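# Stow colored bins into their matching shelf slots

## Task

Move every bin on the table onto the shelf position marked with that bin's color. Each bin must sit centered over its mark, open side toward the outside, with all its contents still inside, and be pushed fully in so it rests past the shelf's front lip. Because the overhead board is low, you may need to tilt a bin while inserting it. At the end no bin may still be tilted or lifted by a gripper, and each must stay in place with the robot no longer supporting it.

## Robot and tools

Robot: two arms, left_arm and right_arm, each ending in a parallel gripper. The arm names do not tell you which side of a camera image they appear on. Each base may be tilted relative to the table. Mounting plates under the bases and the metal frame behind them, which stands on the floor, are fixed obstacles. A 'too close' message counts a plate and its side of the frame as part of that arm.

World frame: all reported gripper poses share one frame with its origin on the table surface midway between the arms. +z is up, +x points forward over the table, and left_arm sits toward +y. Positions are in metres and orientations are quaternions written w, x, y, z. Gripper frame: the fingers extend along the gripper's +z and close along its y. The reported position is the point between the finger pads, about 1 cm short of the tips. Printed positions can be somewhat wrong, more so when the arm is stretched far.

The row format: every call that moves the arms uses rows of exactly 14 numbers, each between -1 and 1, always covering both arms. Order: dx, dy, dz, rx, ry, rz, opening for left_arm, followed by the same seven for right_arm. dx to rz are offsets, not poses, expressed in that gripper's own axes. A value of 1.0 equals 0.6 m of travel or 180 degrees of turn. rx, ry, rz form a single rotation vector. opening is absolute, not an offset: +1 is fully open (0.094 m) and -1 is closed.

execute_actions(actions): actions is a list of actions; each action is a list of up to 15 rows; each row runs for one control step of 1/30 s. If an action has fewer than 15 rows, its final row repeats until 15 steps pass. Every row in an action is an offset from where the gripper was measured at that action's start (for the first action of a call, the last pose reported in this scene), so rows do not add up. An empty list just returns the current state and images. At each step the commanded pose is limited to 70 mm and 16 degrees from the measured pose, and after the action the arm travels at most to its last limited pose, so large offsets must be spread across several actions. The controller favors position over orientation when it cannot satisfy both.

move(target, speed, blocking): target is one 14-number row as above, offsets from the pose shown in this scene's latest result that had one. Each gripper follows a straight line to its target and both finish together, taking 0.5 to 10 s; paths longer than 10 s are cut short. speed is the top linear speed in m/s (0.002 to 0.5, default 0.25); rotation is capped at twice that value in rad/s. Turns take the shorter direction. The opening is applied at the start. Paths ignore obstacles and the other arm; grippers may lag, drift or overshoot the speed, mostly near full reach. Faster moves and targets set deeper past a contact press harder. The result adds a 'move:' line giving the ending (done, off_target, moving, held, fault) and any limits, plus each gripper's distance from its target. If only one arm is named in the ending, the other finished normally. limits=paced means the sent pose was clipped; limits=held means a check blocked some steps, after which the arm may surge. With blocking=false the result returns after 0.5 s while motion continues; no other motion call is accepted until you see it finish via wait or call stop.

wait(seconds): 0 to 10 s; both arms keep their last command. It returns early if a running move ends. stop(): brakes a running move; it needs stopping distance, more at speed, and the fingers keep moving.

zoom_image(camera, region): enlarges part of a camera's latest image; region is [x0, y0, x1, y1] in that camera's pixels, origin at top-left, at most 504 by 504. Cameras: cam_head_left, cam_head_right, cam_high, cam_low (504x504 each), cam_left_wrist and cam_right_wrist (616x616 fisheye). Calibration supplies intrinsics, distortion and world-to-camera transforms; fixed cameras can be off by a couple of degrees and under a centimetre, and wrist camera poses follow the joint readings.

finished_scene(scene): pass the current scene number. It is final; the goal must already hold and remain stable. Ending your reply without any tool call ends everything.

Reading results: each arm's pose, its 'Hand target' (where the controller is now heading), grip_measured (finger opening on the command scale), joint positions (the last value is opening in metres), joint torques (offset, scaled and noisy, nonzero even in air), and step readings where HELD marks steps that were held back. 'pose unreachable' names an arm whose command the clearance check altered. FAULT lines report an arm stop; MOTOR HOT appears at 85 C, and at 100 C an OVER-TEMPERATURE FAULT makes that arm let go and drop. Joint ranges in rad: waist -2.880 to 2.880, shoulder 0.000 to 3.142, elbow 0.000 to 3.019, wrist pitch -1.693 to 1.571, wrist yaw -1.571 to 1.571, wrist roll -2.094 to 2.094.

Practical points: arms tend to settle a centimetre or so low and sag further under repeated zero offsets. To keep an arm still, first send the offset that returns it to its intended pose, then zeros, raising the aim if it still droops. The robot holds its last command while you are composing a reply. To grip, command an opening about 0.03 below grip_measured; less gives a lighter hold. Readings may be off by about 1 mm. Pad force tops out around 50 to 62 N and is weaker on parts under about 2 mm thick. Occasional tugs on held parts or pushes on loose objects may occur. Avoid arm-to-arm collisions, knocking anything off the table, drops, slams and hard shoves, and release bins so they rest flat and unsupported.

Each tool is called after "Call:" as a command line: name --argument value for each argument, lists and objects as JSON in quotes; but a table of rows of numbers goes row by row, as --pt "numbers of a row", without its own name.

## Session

Call:
execute_actions --actions '[]'

Scene clock: 0.00 s.
left_arm: end_effector_position=(+0.2008, +0.6667, +0.2608) grip_measured=+1.000 end_effector_quat_wxyz=(-0.019, -0.381, +0.924, +0.006) | right_arm: end_effector_position=(+0.5336, +0.1585, +0.1451) grip_measured=+1.000 end_effector_quat_wxyz=(+0.034, -0.538, +0.823, +0.177)
Joint positions: left_arm=[ 0.926  1.475  1.455 -1.573 -0.034  0.295  0.094] | right_arm=[ 0.588  1.98   1.792 -1.309 -0.356 -0.561  0.094]
Joint velocities: left_arm=[-0.005 -0.024 -0.012  0.007 -0.066  0.066  0.   ] | right_arm=[-0.005 -0.005 -0.027  0.002  0.007 -0.066  0.   ]
Joint torques (N m, as the arm reports them, + toward a larger angle): no reading
Hand target (left_arm): +0.204, +0.673, +0.276; -0.003, -0.381, +0.924, +0.019
Hand target (right_arm): +0.541, +0.164, +0.164; +0.056, -0.541, +0.820, +0.177
camera_calibration (this result's frames):
cam_left_wrist: T_world_to_cam=[[0.704413, -0.709013, -0.033223, 0.338404], [-0.544317, -0.569642, 0.615814, 0.33048], [-0.455545, -0.415704, -0.787191, 0.698463], [0, 0, 0, 1]] pos_world=[0.259692, 0.718541, 0.357552]
cam_right_wrist: T_world_to_cam=[[0.899425, -0.354468, -0.25571, -0.384189], [-0.259382, -0.903769, 0.340473, 0.236474], [-0.35179, -0.239903, -0.904815, 0.481173], [0, 0, 0, 1]] pos_world=[0.576158, 0.19297, 0.256619]

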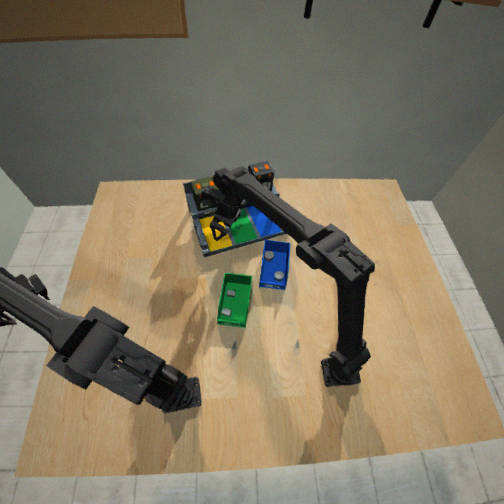

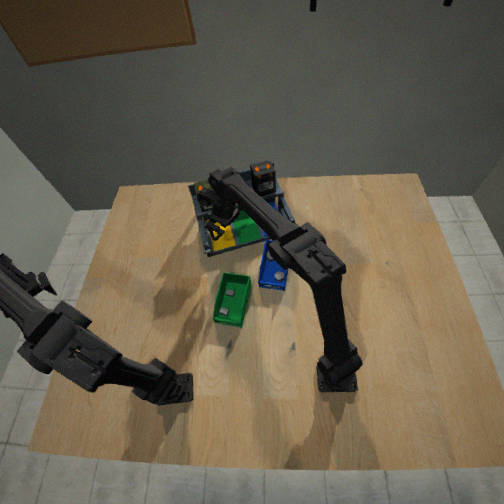

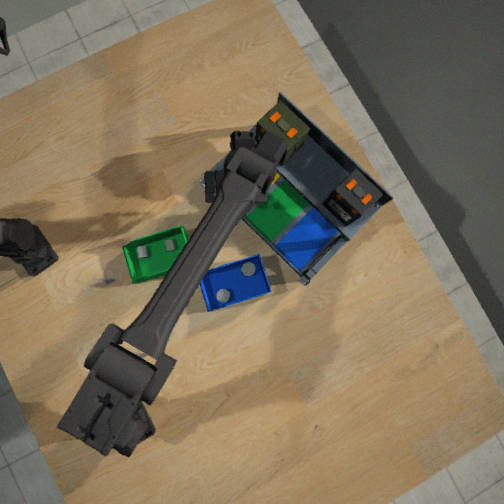

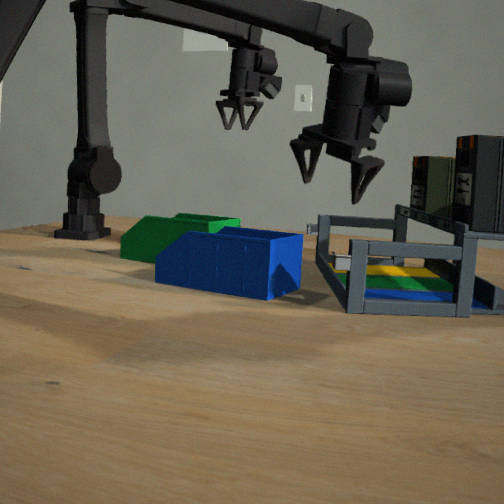

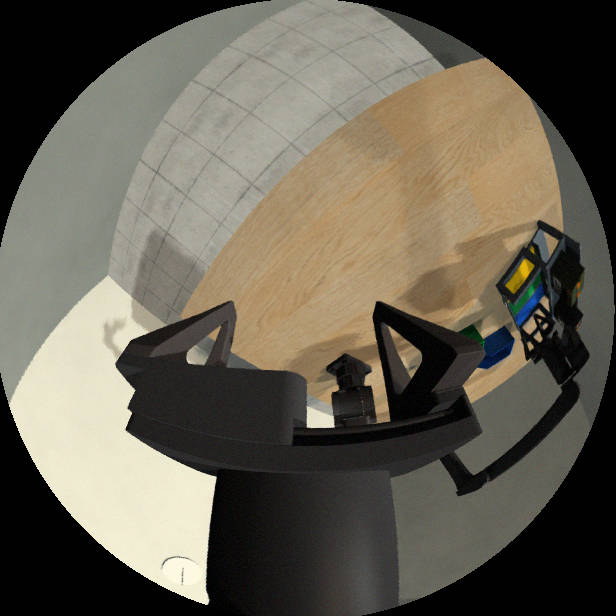

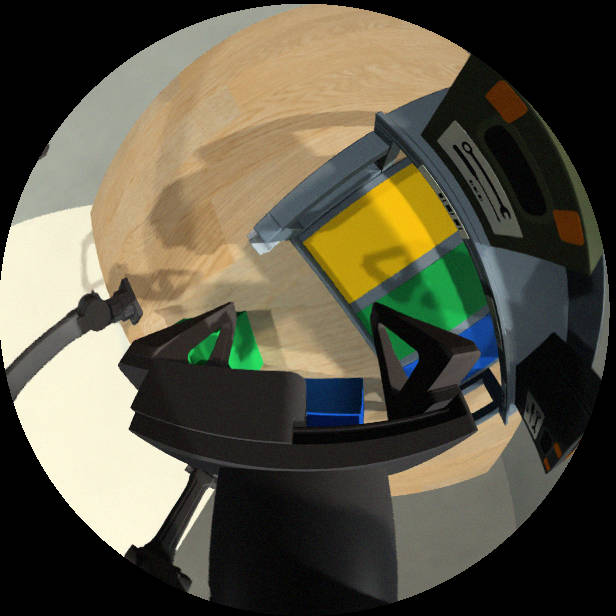

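Call:
zoom_image --camera "cam_high" --region '[110, 150, 362, 330]'

Region (110, 150, 362, 330) of cam_high's 504x504 image, scaled by 2.000, with more detail than that image has; it fills the top 360 rows of this view, and the rest is white.

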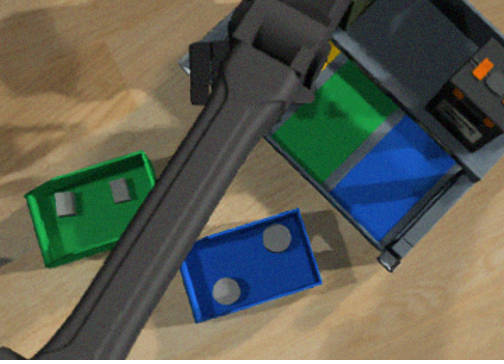

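Call:
move --target '[0.43,-0.433,0.1,0,0,0.81,0,0.402,0.112,-0.04,0.075,0.088,-0.058,0]' --speed 0.35

Scene clock: 24.37 s.
left_arm: end_effector_position=(+0.2039, +0.3020, +0.1967) grip_measured=+0.002 end_effector_quat_wxyz=(-0.019, +0.765, +0.643, -0.017) | right_arm: end_effector_position=(+0.3672, -0.0352, +0.1187) grip_measured=+0.002 end_effector_quat_wxyz=(-0.018, -0.620, +0.784, +0.004)
Joint positions: left_arm=[-0.078  0.882  0.819 -1.558 -0.011  1.816  0.047] | right_arm=[ 0.561  1.439  1.034 -1.201 -0.003 -0.783  0.047]
Joint velocities: left_arm=[-0.005  0.015 -0.002 -0.002 -0.066 -0.007  0.   ] | right_arm=[-0.005 -0.005 -0.017  0.002 -0.037  0.022 -0.   ]
Joint torques (N m, as the arm reports them, + toward a larger angle): left_arm=[-2.11 -2.07  7.49 -0.16  0.12  0.29] | right_arm=[ -2.24 -15.4    8.63   1.09   0.01  -0.21]
Hand target (left_arm): +0.201, +0.301, +0.200; -0.017, +0.771, +0.636, -0.016
Hand target (right_arm): +0.375, -0.037, +0.125; -0.000, -0.621, +0.784, -0.000
Off the commanded pose (left_arm): 0.008 m, 1 deg.
Off the commanded pose (right_arm): 0.011 m, 2 deg.
move: off_target (right_arm)
camera_calibration (this result's frames):
cam_left_wrist: T_world_to_cam=[[-0.984414, 0.170364, 0.0436439, 0.139116], [0.162979, 0.7905, 0.590379, -0.386128], [0.0660785, 0.58829, -0.805946, 0.0919226], [0, 0, 0, 1]] pos_world=[0.193805, 0.227457, 0.295974]
cam_right_wrist: T_world_to_cam=[[0.973589, -0.226483, -0.0288069, -0.359557], [-0.164629, -0.783847, 0.598733, -0.0339235], [-0.158183, -0.578178, -0.80043, 0.256899], [0, 0, 0, 1]] pos_world=[0.385113, 0.0405086, 0.215583]

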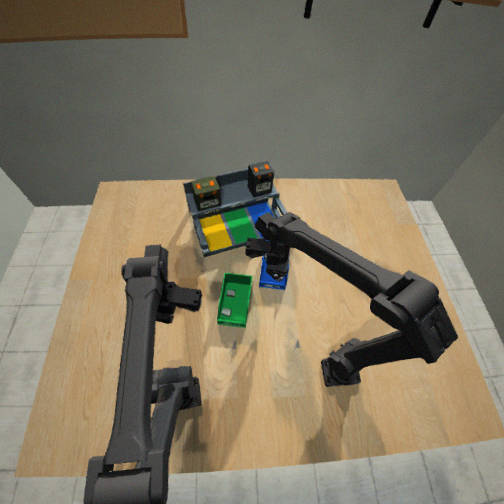

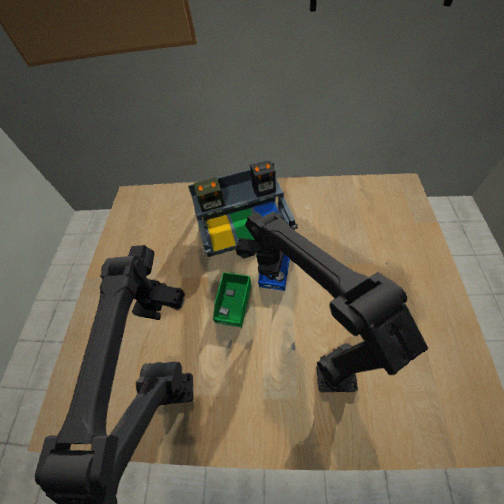

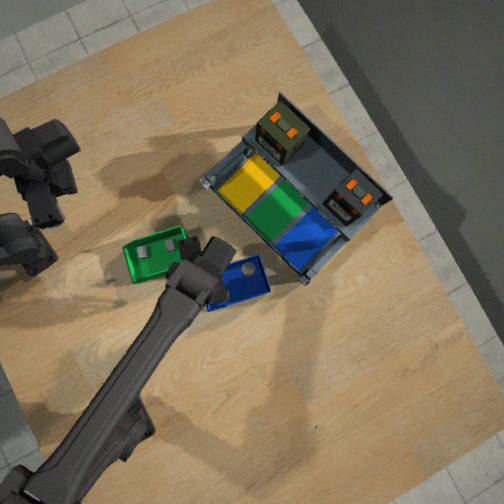

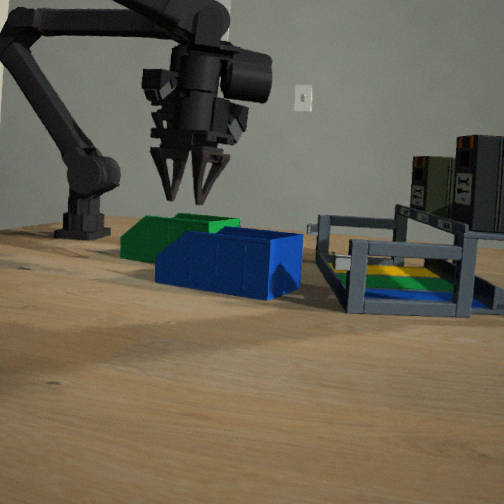

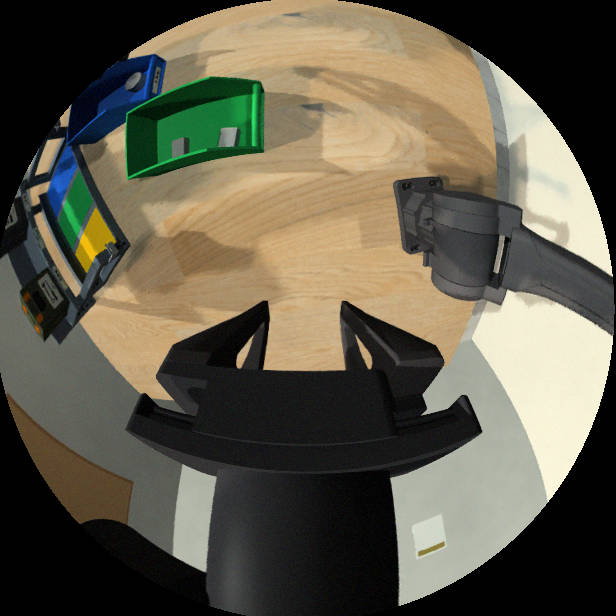

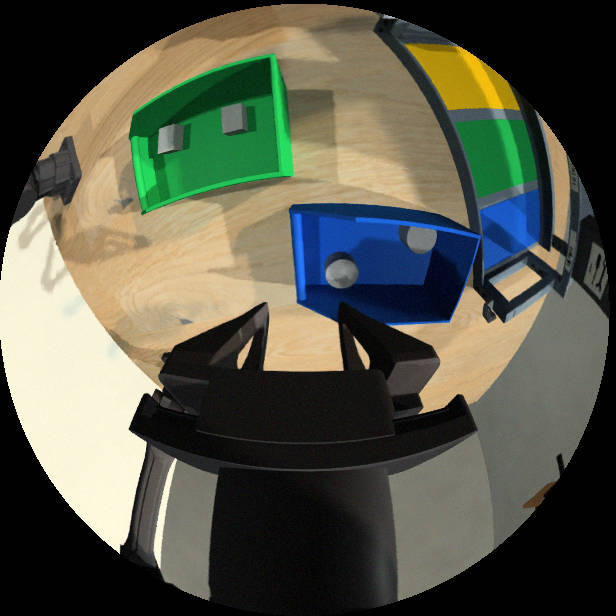

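Call:
move --target '[0,0,0,0,0,0,0,-0.015,-0.003,0.148,0.005,-0.01,-0.022,-0.4]' --speed 0.07

Scene clock: 30.77 s.
left_arm: end_effector_position=(+0.2039, +0.3020, +0.1967) grip_measured=+0.002 end_effector_quat_wxyz=(-0.019, +0.766, +0.642, -0.017) | right_arm: end_effector_position=(+0.3645, -0.0351, +0.0302) grip_measured=-0.398 end_effector_quat_wxyz=(-0.010, -0.639, +0.769, +0.007)
Joint positions: left_arm=[-0.078  0.882  0.819 -1.558 -0.011  1.818  0.047] | right_arm=[ 0.561  1.553  0.893 -0.931 -0.011 -0.83   0.028]
Joint velocities: left_arm=[-0.005 -0.005 -0.012  0.002  0.022  0.022 -0.   ] | right_arm=[ 0.005  0.005 -0.007 -0.017  0.022  0.066  0.001]
Joint torques (N m, as the arm reports them, + toward a larger angle): left_arm=[-0.96 -0.87  7.22  0.24  0.06  0.07] | right_arm=[ -0.82 -14.08   7.38   1.1   -0.32  -0.17]
Hand target (left_arm): +0.204, +0.302, +0.197; -0.019, +0.765, +0.643, -0.017
Hand target (right_arm): +0.367, -0.030, +0.031; -0.000, -0.647, +0.762, +0.008
Off the commanded pose (left_arm): 0.000 m, 0 deg.
Off the commanded pose (right_arm): 0.008 m, 2 deg.
move: done
camera_calibration (this result's frames):
cam_left_wrist: T_world_to_cam=[[-0.983956, 0.172994, 0.0436407, 0.138229], [0.165099, 0.790142, 0.59027, -0.38643], [0.0676309, 0.588004, -0.806026, 0.0917082], [0, 0, 0, 1]] pos_world=[0.193608, 0.227497, 0.295985]
cam_right_wrist: T_world_to_cam=[[0.983361, -0.180005, -0.0244971, -0.361609], [-0.131961, -0.800466, 0.584671, 0.00661835], [-0.124853, -0.57171, -0.810901, 0.174097], [0, 0, 0, 1]] pos_world=[0.378202, 0.0397394, 0.128448]

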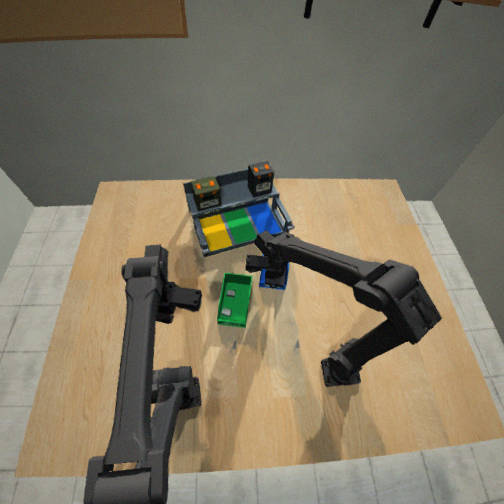

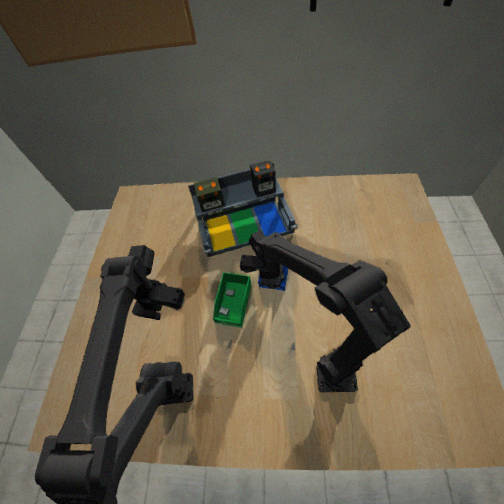

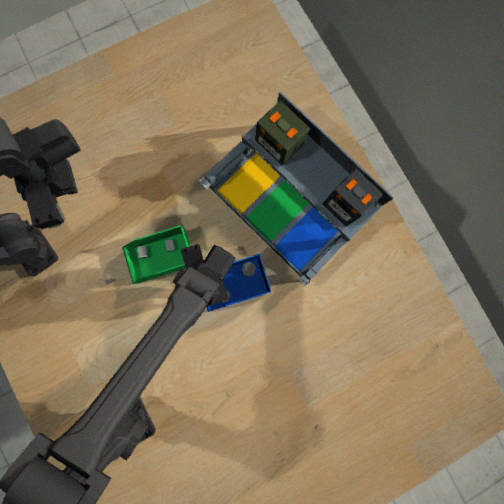

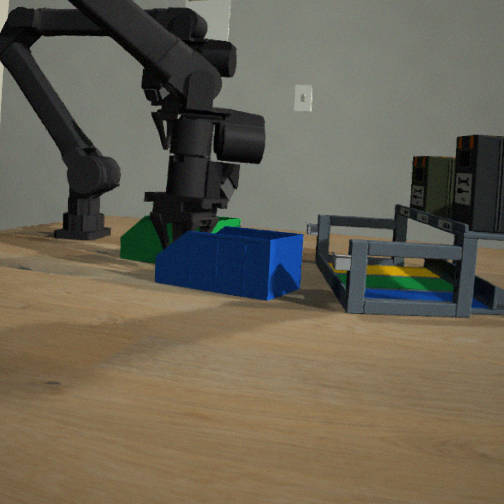

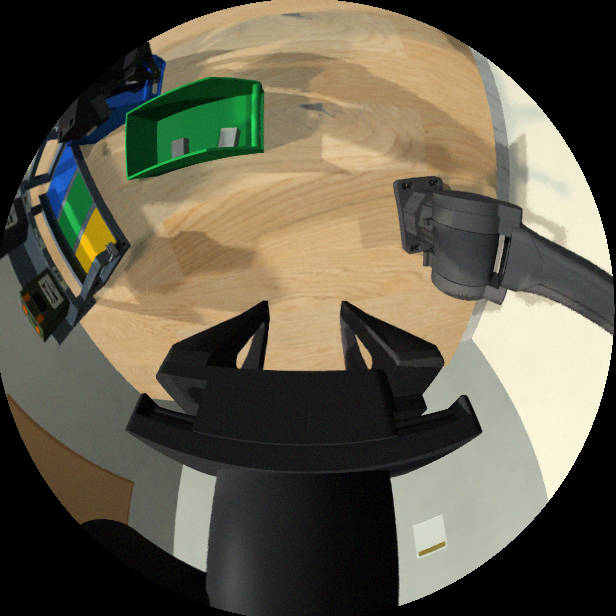

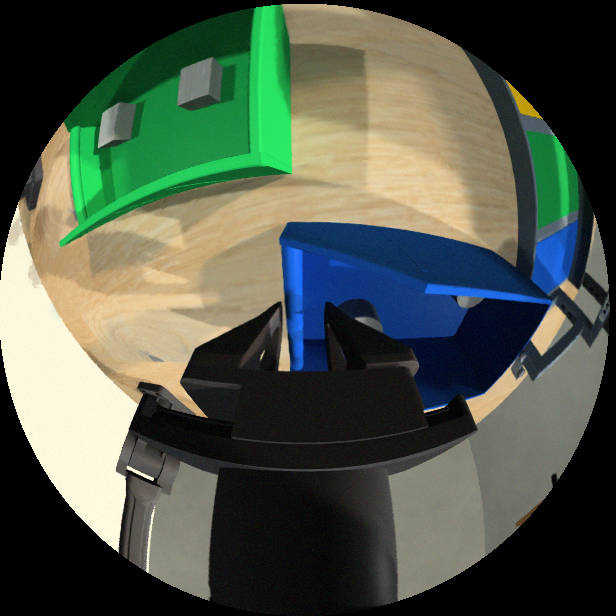

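Call:
move --target '[0,0,0,0,0,0,0,0,0.005,0,0,0,0,-1]'

Call:
move --target '[0,0,0,0,0,0,0,0.115,-0.13,-0.225,0.135,-0.04,-0.158,-1]' --speed 0.09

Scene clock: 38.70 s.
left_arm: end_effector_position=(+0.2039, +0.3020, +0.1967) grip_measured=+0.002 end_effector_quat_wxyz=(-0.019, +0.766, +0.642, -0.017) | right_arm: end_effector_position=(+0.3640, -0.0353, +0.0298) grip_measured=-0.828 end_effector_quat_wxyz=(-0.010, -0.639, +0.769, +0.008)
Joint positions: left_arm=[-0.078  0.882  0.819 -1.558 -0.011  1.818  0.047] | right_arm=[ 0.561  1.553  0.892 -0.931 -0.012 -0.831  0.008]
Joint velocities: left_arm=[-0.005 -0.005 -0.012 -0.007 -0.037  0.022  0.   ] | right_arm=[-0.015  0.015 -0.027  0.012 -0.022 -0.037 -0.   ]
Joint torques (N m, as the arm reports them, + toward a larger angle): left_arm=[-1.36 -1.83  7.33  0.42  0.08  0.11] | right_arm=[ -0.91 -14.73   6.75   0.5   -0.11  -0.01]
Hand target (left_arm): +0.204, +0.302, +0.197; -0.019, +0.766, +0.642, -0.017
Hand target (right_arm): +0.362, -0.035, +0.030; -0.009, -0.639, +0.769, +0.007
Off the commanded pose (left_arm): 0.000 m, 0 deg.
Off the commanded pose (right_arm): 0.003 m, 0 deg.
move: done
camera_calibration (this result's frames):
cam_left_wrist: T_world_to_cam=[[-0.983956, 0.172994, 0.0436407, 0.138229], [0.165099, 0.790142, 0.59027, -0.38643], [0.0676309, 0.588004, -0.806026, 0.0917082], [0, 0, 0, 1]] pos_world=[0.193608, 0.227497, 0.295985]
cam_right_wrist: T_world_to_cam=[[0.983528, -0.178894, -0.0258632, -0.361104], [-0.130254, -0.800656, 0.584794, 0.00596964], [-0.125324, -0.571793, -0.810769, 0.173819], [0, 0, 0, 1]] pos_world=[0.377717, 0.0395689, 0.128097]

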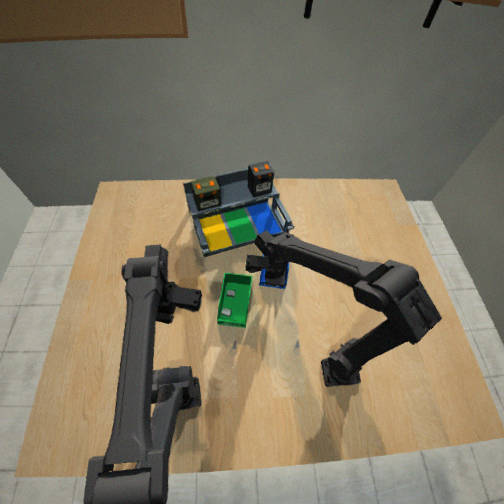

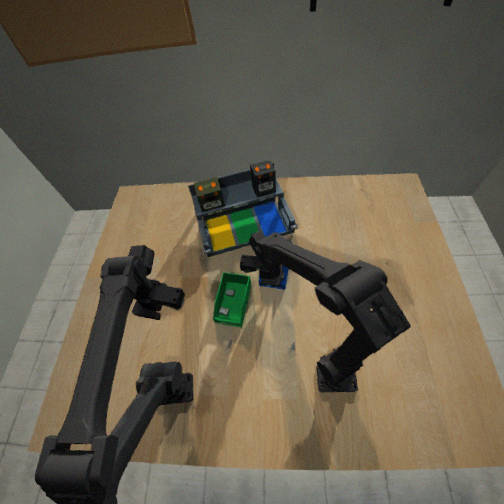

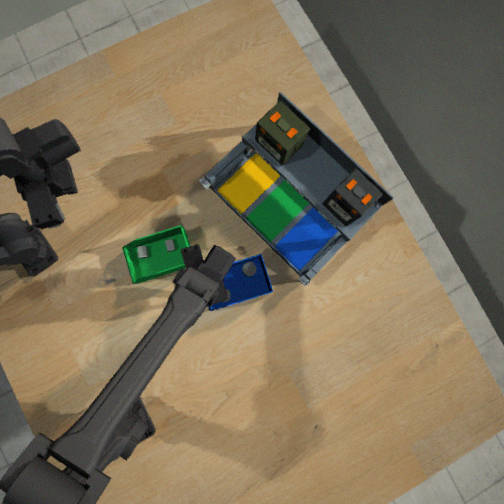

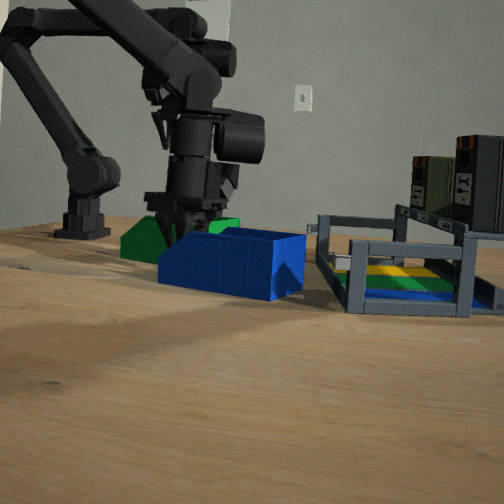

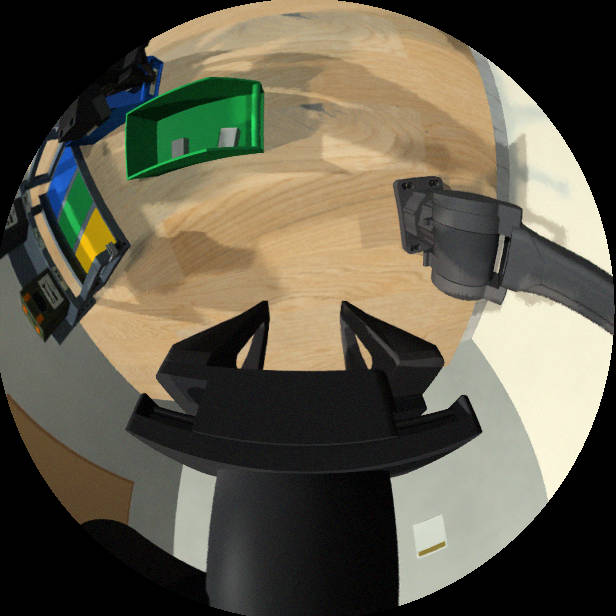

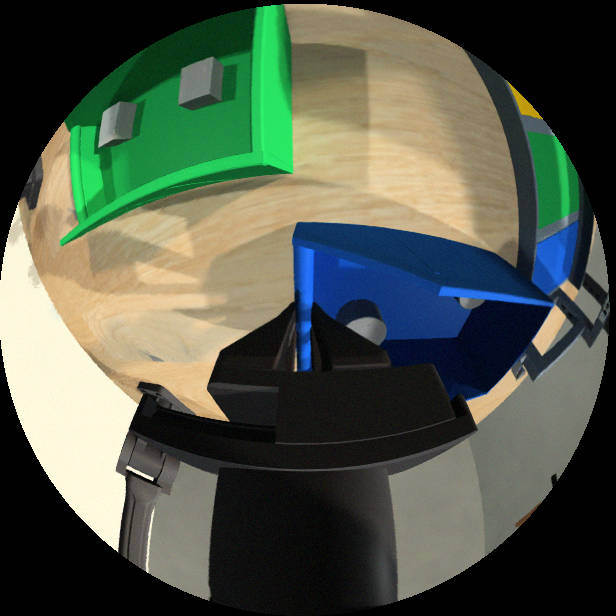

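Scene clock: 42.80 s.
left_arm: end_effector_position=(+0.2039, +0.3020, +0.1967) grip_measured=+0.002 end_effector_quat_wxyz=(-0.019, +0.766, +0.642, -0.017) | right_arm: end_effector_position=(+0.4076, -0.1182, +0.1277) grip_measured=-0.827 end_effector_quat_wxyz=(-0.124, +0.801, -0.580, +0.077)
Joint positions: left_arm=[-0.078  0.882  0.819 -1.558 -0.011  1.818  0.047] | right_arm=[ 0.309  1.233  0.837 -0.883 -0.024 -1.579  0.008]
Joint velocities: left_arm=[-0.005 -0.005 -0.002 -0.012  0.007  0.081  0.001] | right_arm=[-0.005 -0.005 -0.002 -0.017  0.081  0.037 -0.   ]
Joint torques (N m, as the arm reports them, + toward a larger angle): left_arm=[-1.29 -0.72  7.42  0.23  0.05  0.12] | right_arm=[ -2.12 -15.2   11.59   2.73  -0.41  -0.14]
Hand target (left_arm): +0.204, +0.302, +0.197; -0.019, +0.766, +0.642, -0.017
Hand target (right_arm): +0.430, -0.115, +0.164; -0.172, +0.794, -0.571, +0.113
Off the commanded pose (left_arm): 0.000 m, 0 deg.
Off the commanded pose (right_arm): 0.043 m, 7 deg.
move: off_target (right_arm)
camera_calibration (this result's frames):
cam_left_wrist: T_world_to_cam=[[-0.983956, 0.172994, 0.0436407, 0.138229], [0.165099, 0.790142, 0.59027, -0.38643], [0.0676309, 0.588004, -0.806026, 0.0917082], [0, 0, 0, 1]] pos_world=[0.193608, 0.227497, 0.295985]
cam_right_wrist: T_world_to_cam=[[0.910109, 0.299108, 0.286768, -0.369816], [0.104491, -0.835357, 0.539685, -0.205973], [0.400978, -0.461207, -0.79152, 0.00732905], [0, 0, 0, 1]] pos_world=[0.355156, -0.0580657, 0.223013]

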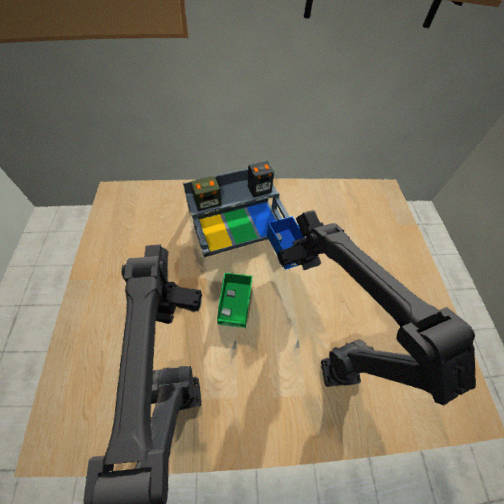

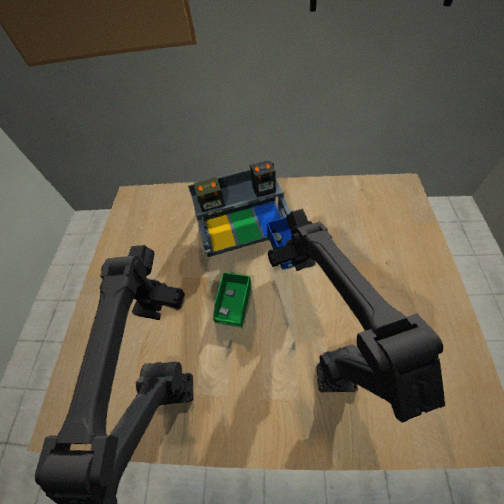

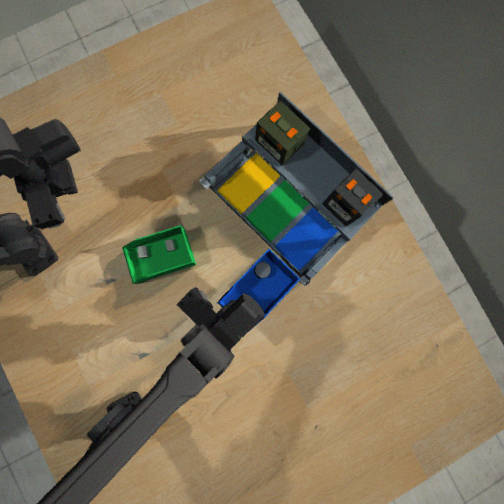

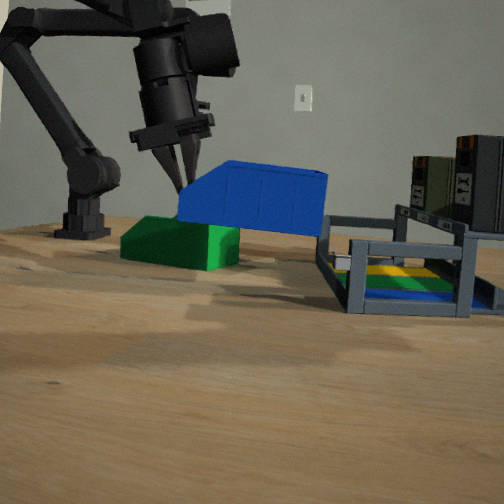

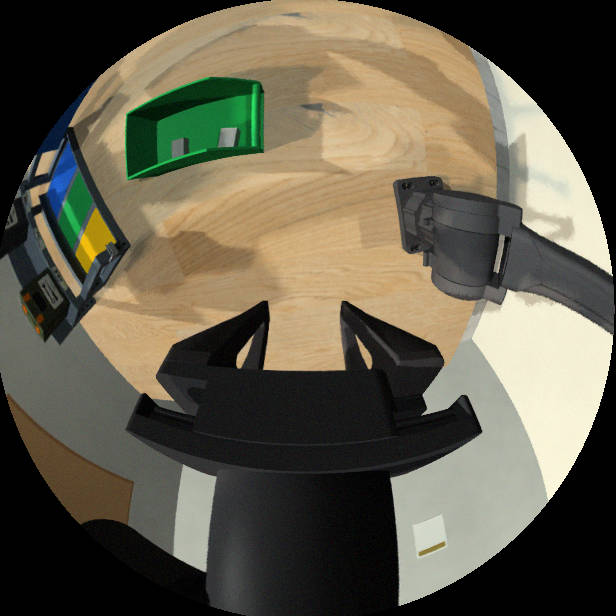

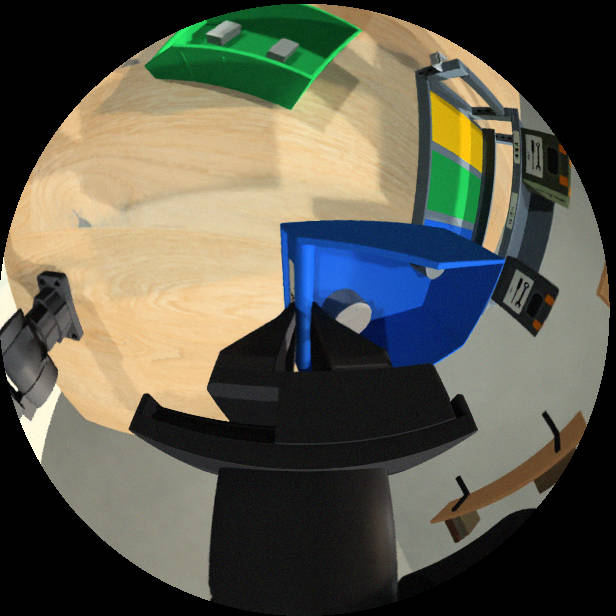

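Call:
move --target '[-0.277,0.105,0.14,-0.02,0,0,-0.3,0,-0.26,0.06,0.02,0.005,0,-1]' --speed 0.09

Call:
zoom_image --camera "cam_high" --region '[200, 140, 380, 320]'

Scene clock: 51.00 s.
left_arm: end_effector_position=(+0.2284, +0.1338, +0.1063) grip_measured=-0.298 end_effector_quat_wxyz=(-0.008, +0.770, +0.638, +0.001) | right_arm: end_effector_position=(+0.5131, -0.0875, +0.0866) grip_measured=-0.826 end_effector_quat_wxyz=(-0.084, +0.806, -0.584, +0.056)
Joint positions: left_arm=[-0.745  1.14   0.734 -1.18  -0.007  1.163  0.033] | right_arm=[ 0.309  1.615  1.129 -0.883 -0.01  -1.582  0.008]
Joint velocities: left_arm=[-0.005 -0.005 -0.002 -0.012  0.066  0.022  0.001] | right_arm=[-0.015  0.015  0.002 -0.007  0.022  0.037 -0.   ]
Joint torques (N m, as the arm reports them, + toward a larger angle): left_arm=[-1.46 -3.58  7.47  1.05  0.01 -0.06] | right_arm=[ -0.58 -19.88  15.67   2.14  -0.07   0.06]
Hand target (left_arm): +0.235, +0.128, +0.109; +0.003, +0.766, +0.643, +0.006
Hand target (right_arm): +0.554, -0.070, +0.141; -0.145, +0.796, -0.578, +0.101
Off the commanded pose (left_arm): 0.008 m, 2 deg.
Off the commanded pose (right_arm): 0.072 m, 9 deg.
move: off_target (right_arm)
camera_calibration (this result's frames):
cam_left_wrist: T_world_to_cam=[[-0.982881, 0.184197, 0.00396377, 0.197887], [0.149422, 0.784366, 0.602032, -0.201164], [0.107784, 0.592318, -0.798462, 0.10554], [0, 0, 0, 1]] pos_world=[0.213182, 0.0588227, 0.204592]
cam_right_wrist: T_world_to_cam=[[0.930272, 0.308235, 0.198962, -0.465149], [0.148959, -0.812951, 0.562958, -0.192048], [0.33527, -0.494066, -0.80218, -0.0216395], [0, 0, 0, 1]] pos_world=[0.468578, -0.0234416, 0.183303]

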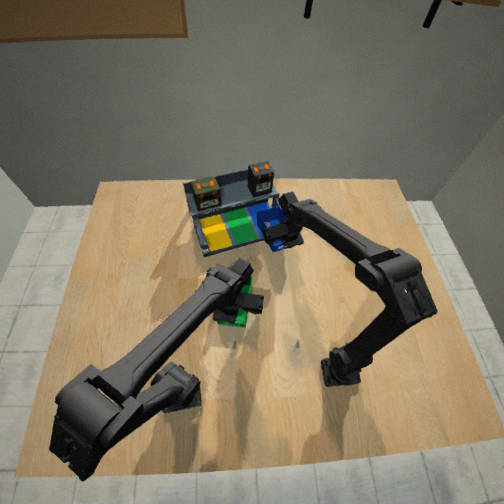

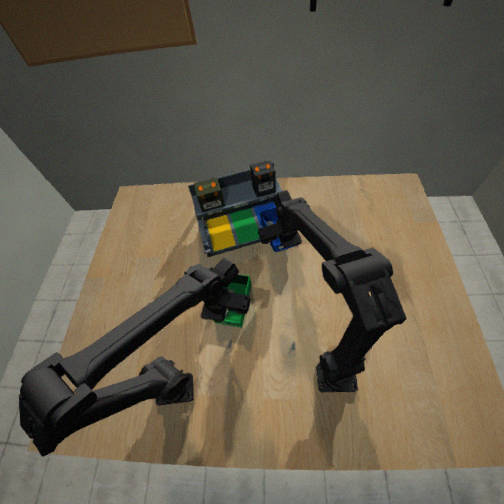

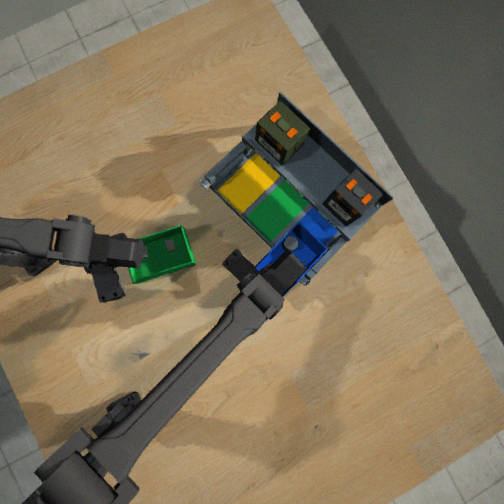

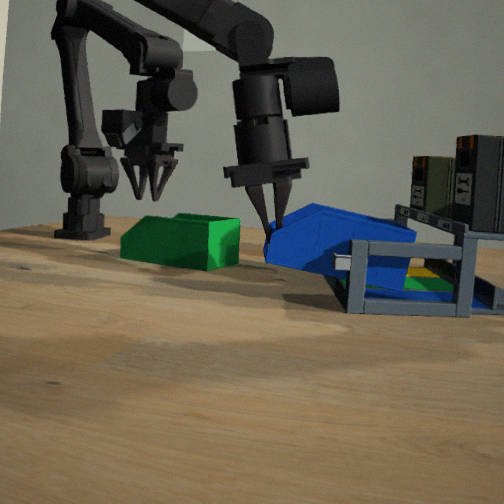

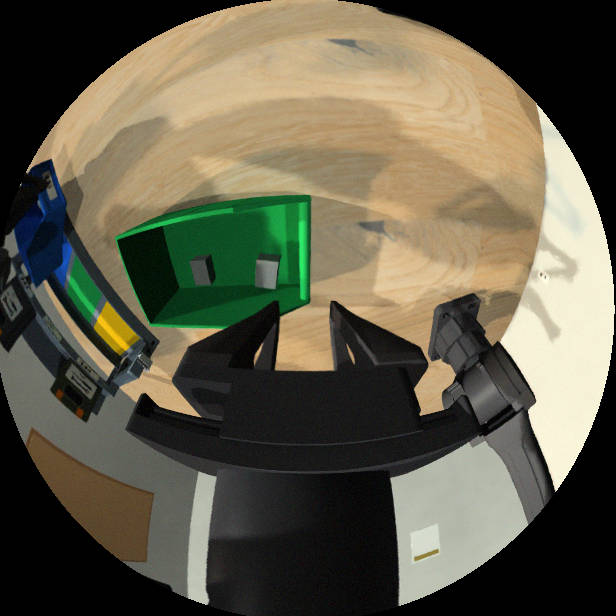

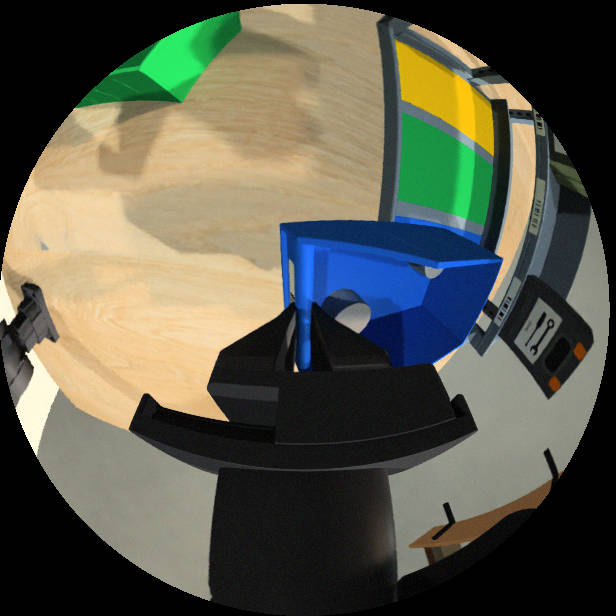

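Region (200, 140, 380, 320) of cam_high's 504x504 image, scaled by 2.800, with more detail than that image has.

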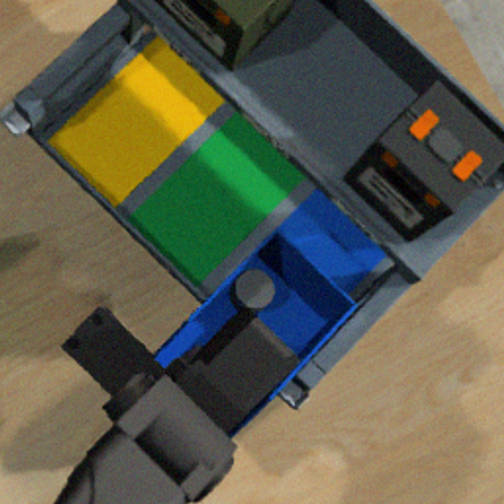

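Call:
move --target '[-0.035,0.003,0.128,0,-0.005,0,-0.45,-0.012,-0.187,0.005,0.03,0,-0.004,-1]' --speed 0.06

Call:
zoom_image --camera "cam_high" --region '[200, 140, 380, 320]'

Scene clock: 59.07 s.
left_arm: end_effector_position=(+0.2248, +0.1186, +0.0303) grip_measured=-0.448 end_effector_quat_wxyz=(-0.010, +0.771, +0.636, -0.004) | right_arm: end_effector_position=(+0.5856, -0.0641, +0.0638) grip_measured=-0.826 end_effector_quat_wxyz=(-0.085, +0.806, -0.583, +0.057)
Joint positions: left_arm=[-0.791  1.296  0.626 -0.921  0.004  1.122  0.026] | right_arm=[ 0.311  1.82   1.34  -0.888 -0.01  -1.582  0.008]
Joint velocities: left_arm=[-0.005 -0.005 -0.012 -0.002  0.022  0.007  0.   ] | right_arm=[ 0.005  0.005  0.002 -0.002 -0.022 -0.007 -0.   ]
Joint torques (N m, as the arm reports them, + toward a larger angle): left_arm=[-2.42 -4.58  5.96  1.2   0.19 -0.05] | right_arm=[ -0.24 -22.58  14.85   0.54  -0.13  -0.03]
Hand target (left_arm): +0.226, +0.114, +0.029; -0.004, +0.770, +0.638, -0.004
Hand target (right_arm): +0.613, -0.047, +0.107; -0.122, +0.805, -0.575, +0.083
Off the commanded pose (left_arm): 0.005 m, 1 deg.
Off the commanded pose (right_arm): 0.055 m, 5 deg.
move: off_target (right_arm)
camera_calibration (this result's frames):
cam_left_wrist: T_world_to_cam=[[-0.981826, 0.189296, 0.0135665, 0.196284], [0.15994, 0.786846, 0.596064, -0.145337], [0.102158, 0.587402, -0.802822, 0.0562752], [0, 0, 0, 1]] pos_world=[0.210214, 0.0441462, 0.129147]
cam_right_wrist: T_world_to_cam=[[0.929556, 0.309184, 0.200825, -0.534924], [0.14874, -0.812915, 0.563069, -0.170854], [0.337346, -0.493533, -0.801638, -0.053853], [0, 0, 0, 1]] pos_world=[0.540822, -0.0000778845, 0.160458]

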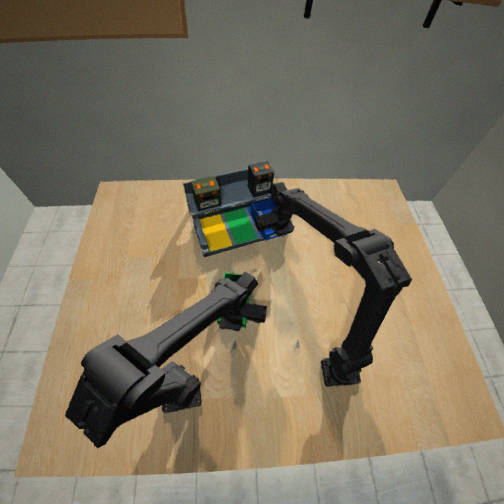

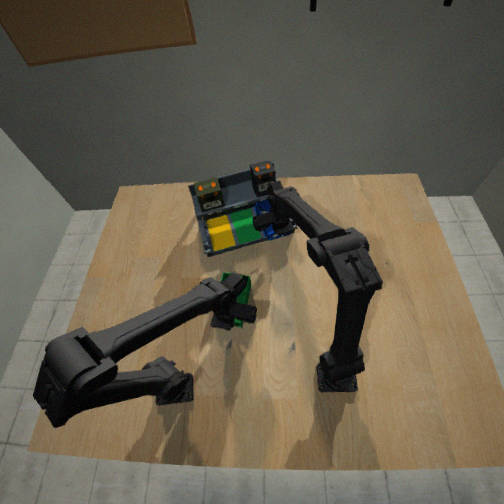

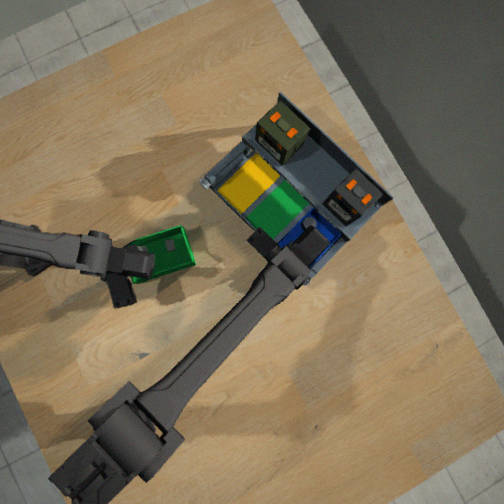

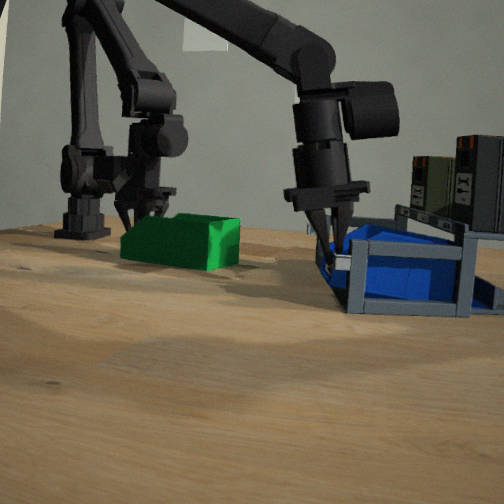

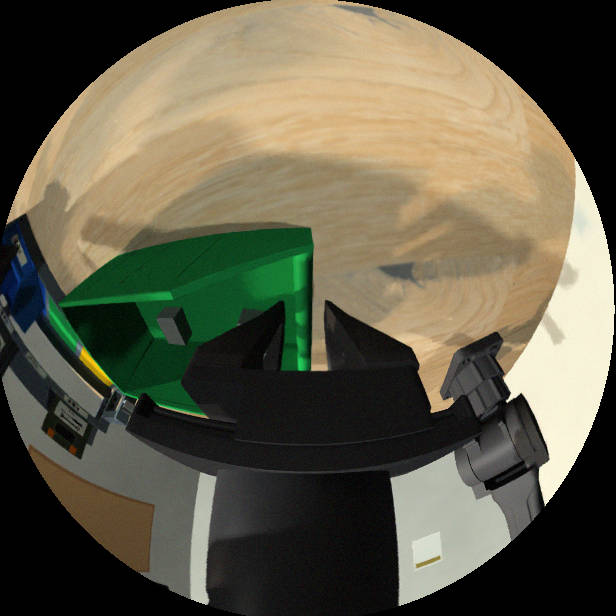

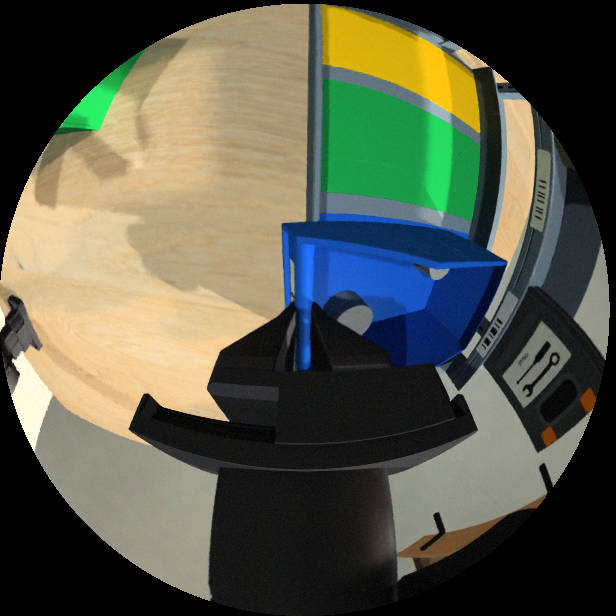

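Region (200, 140, 380, 320) of cam_high's 504x504 image, scaled by 2.800, with more detail than that image has.

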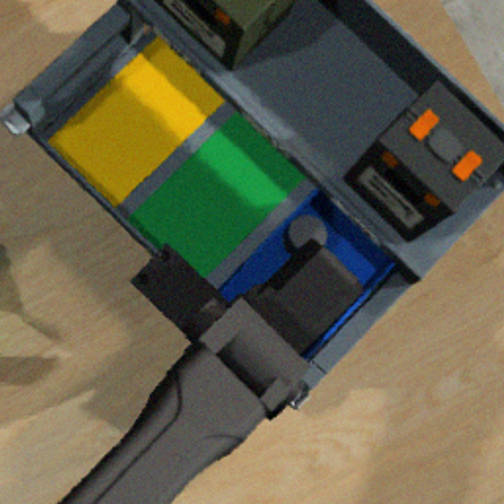

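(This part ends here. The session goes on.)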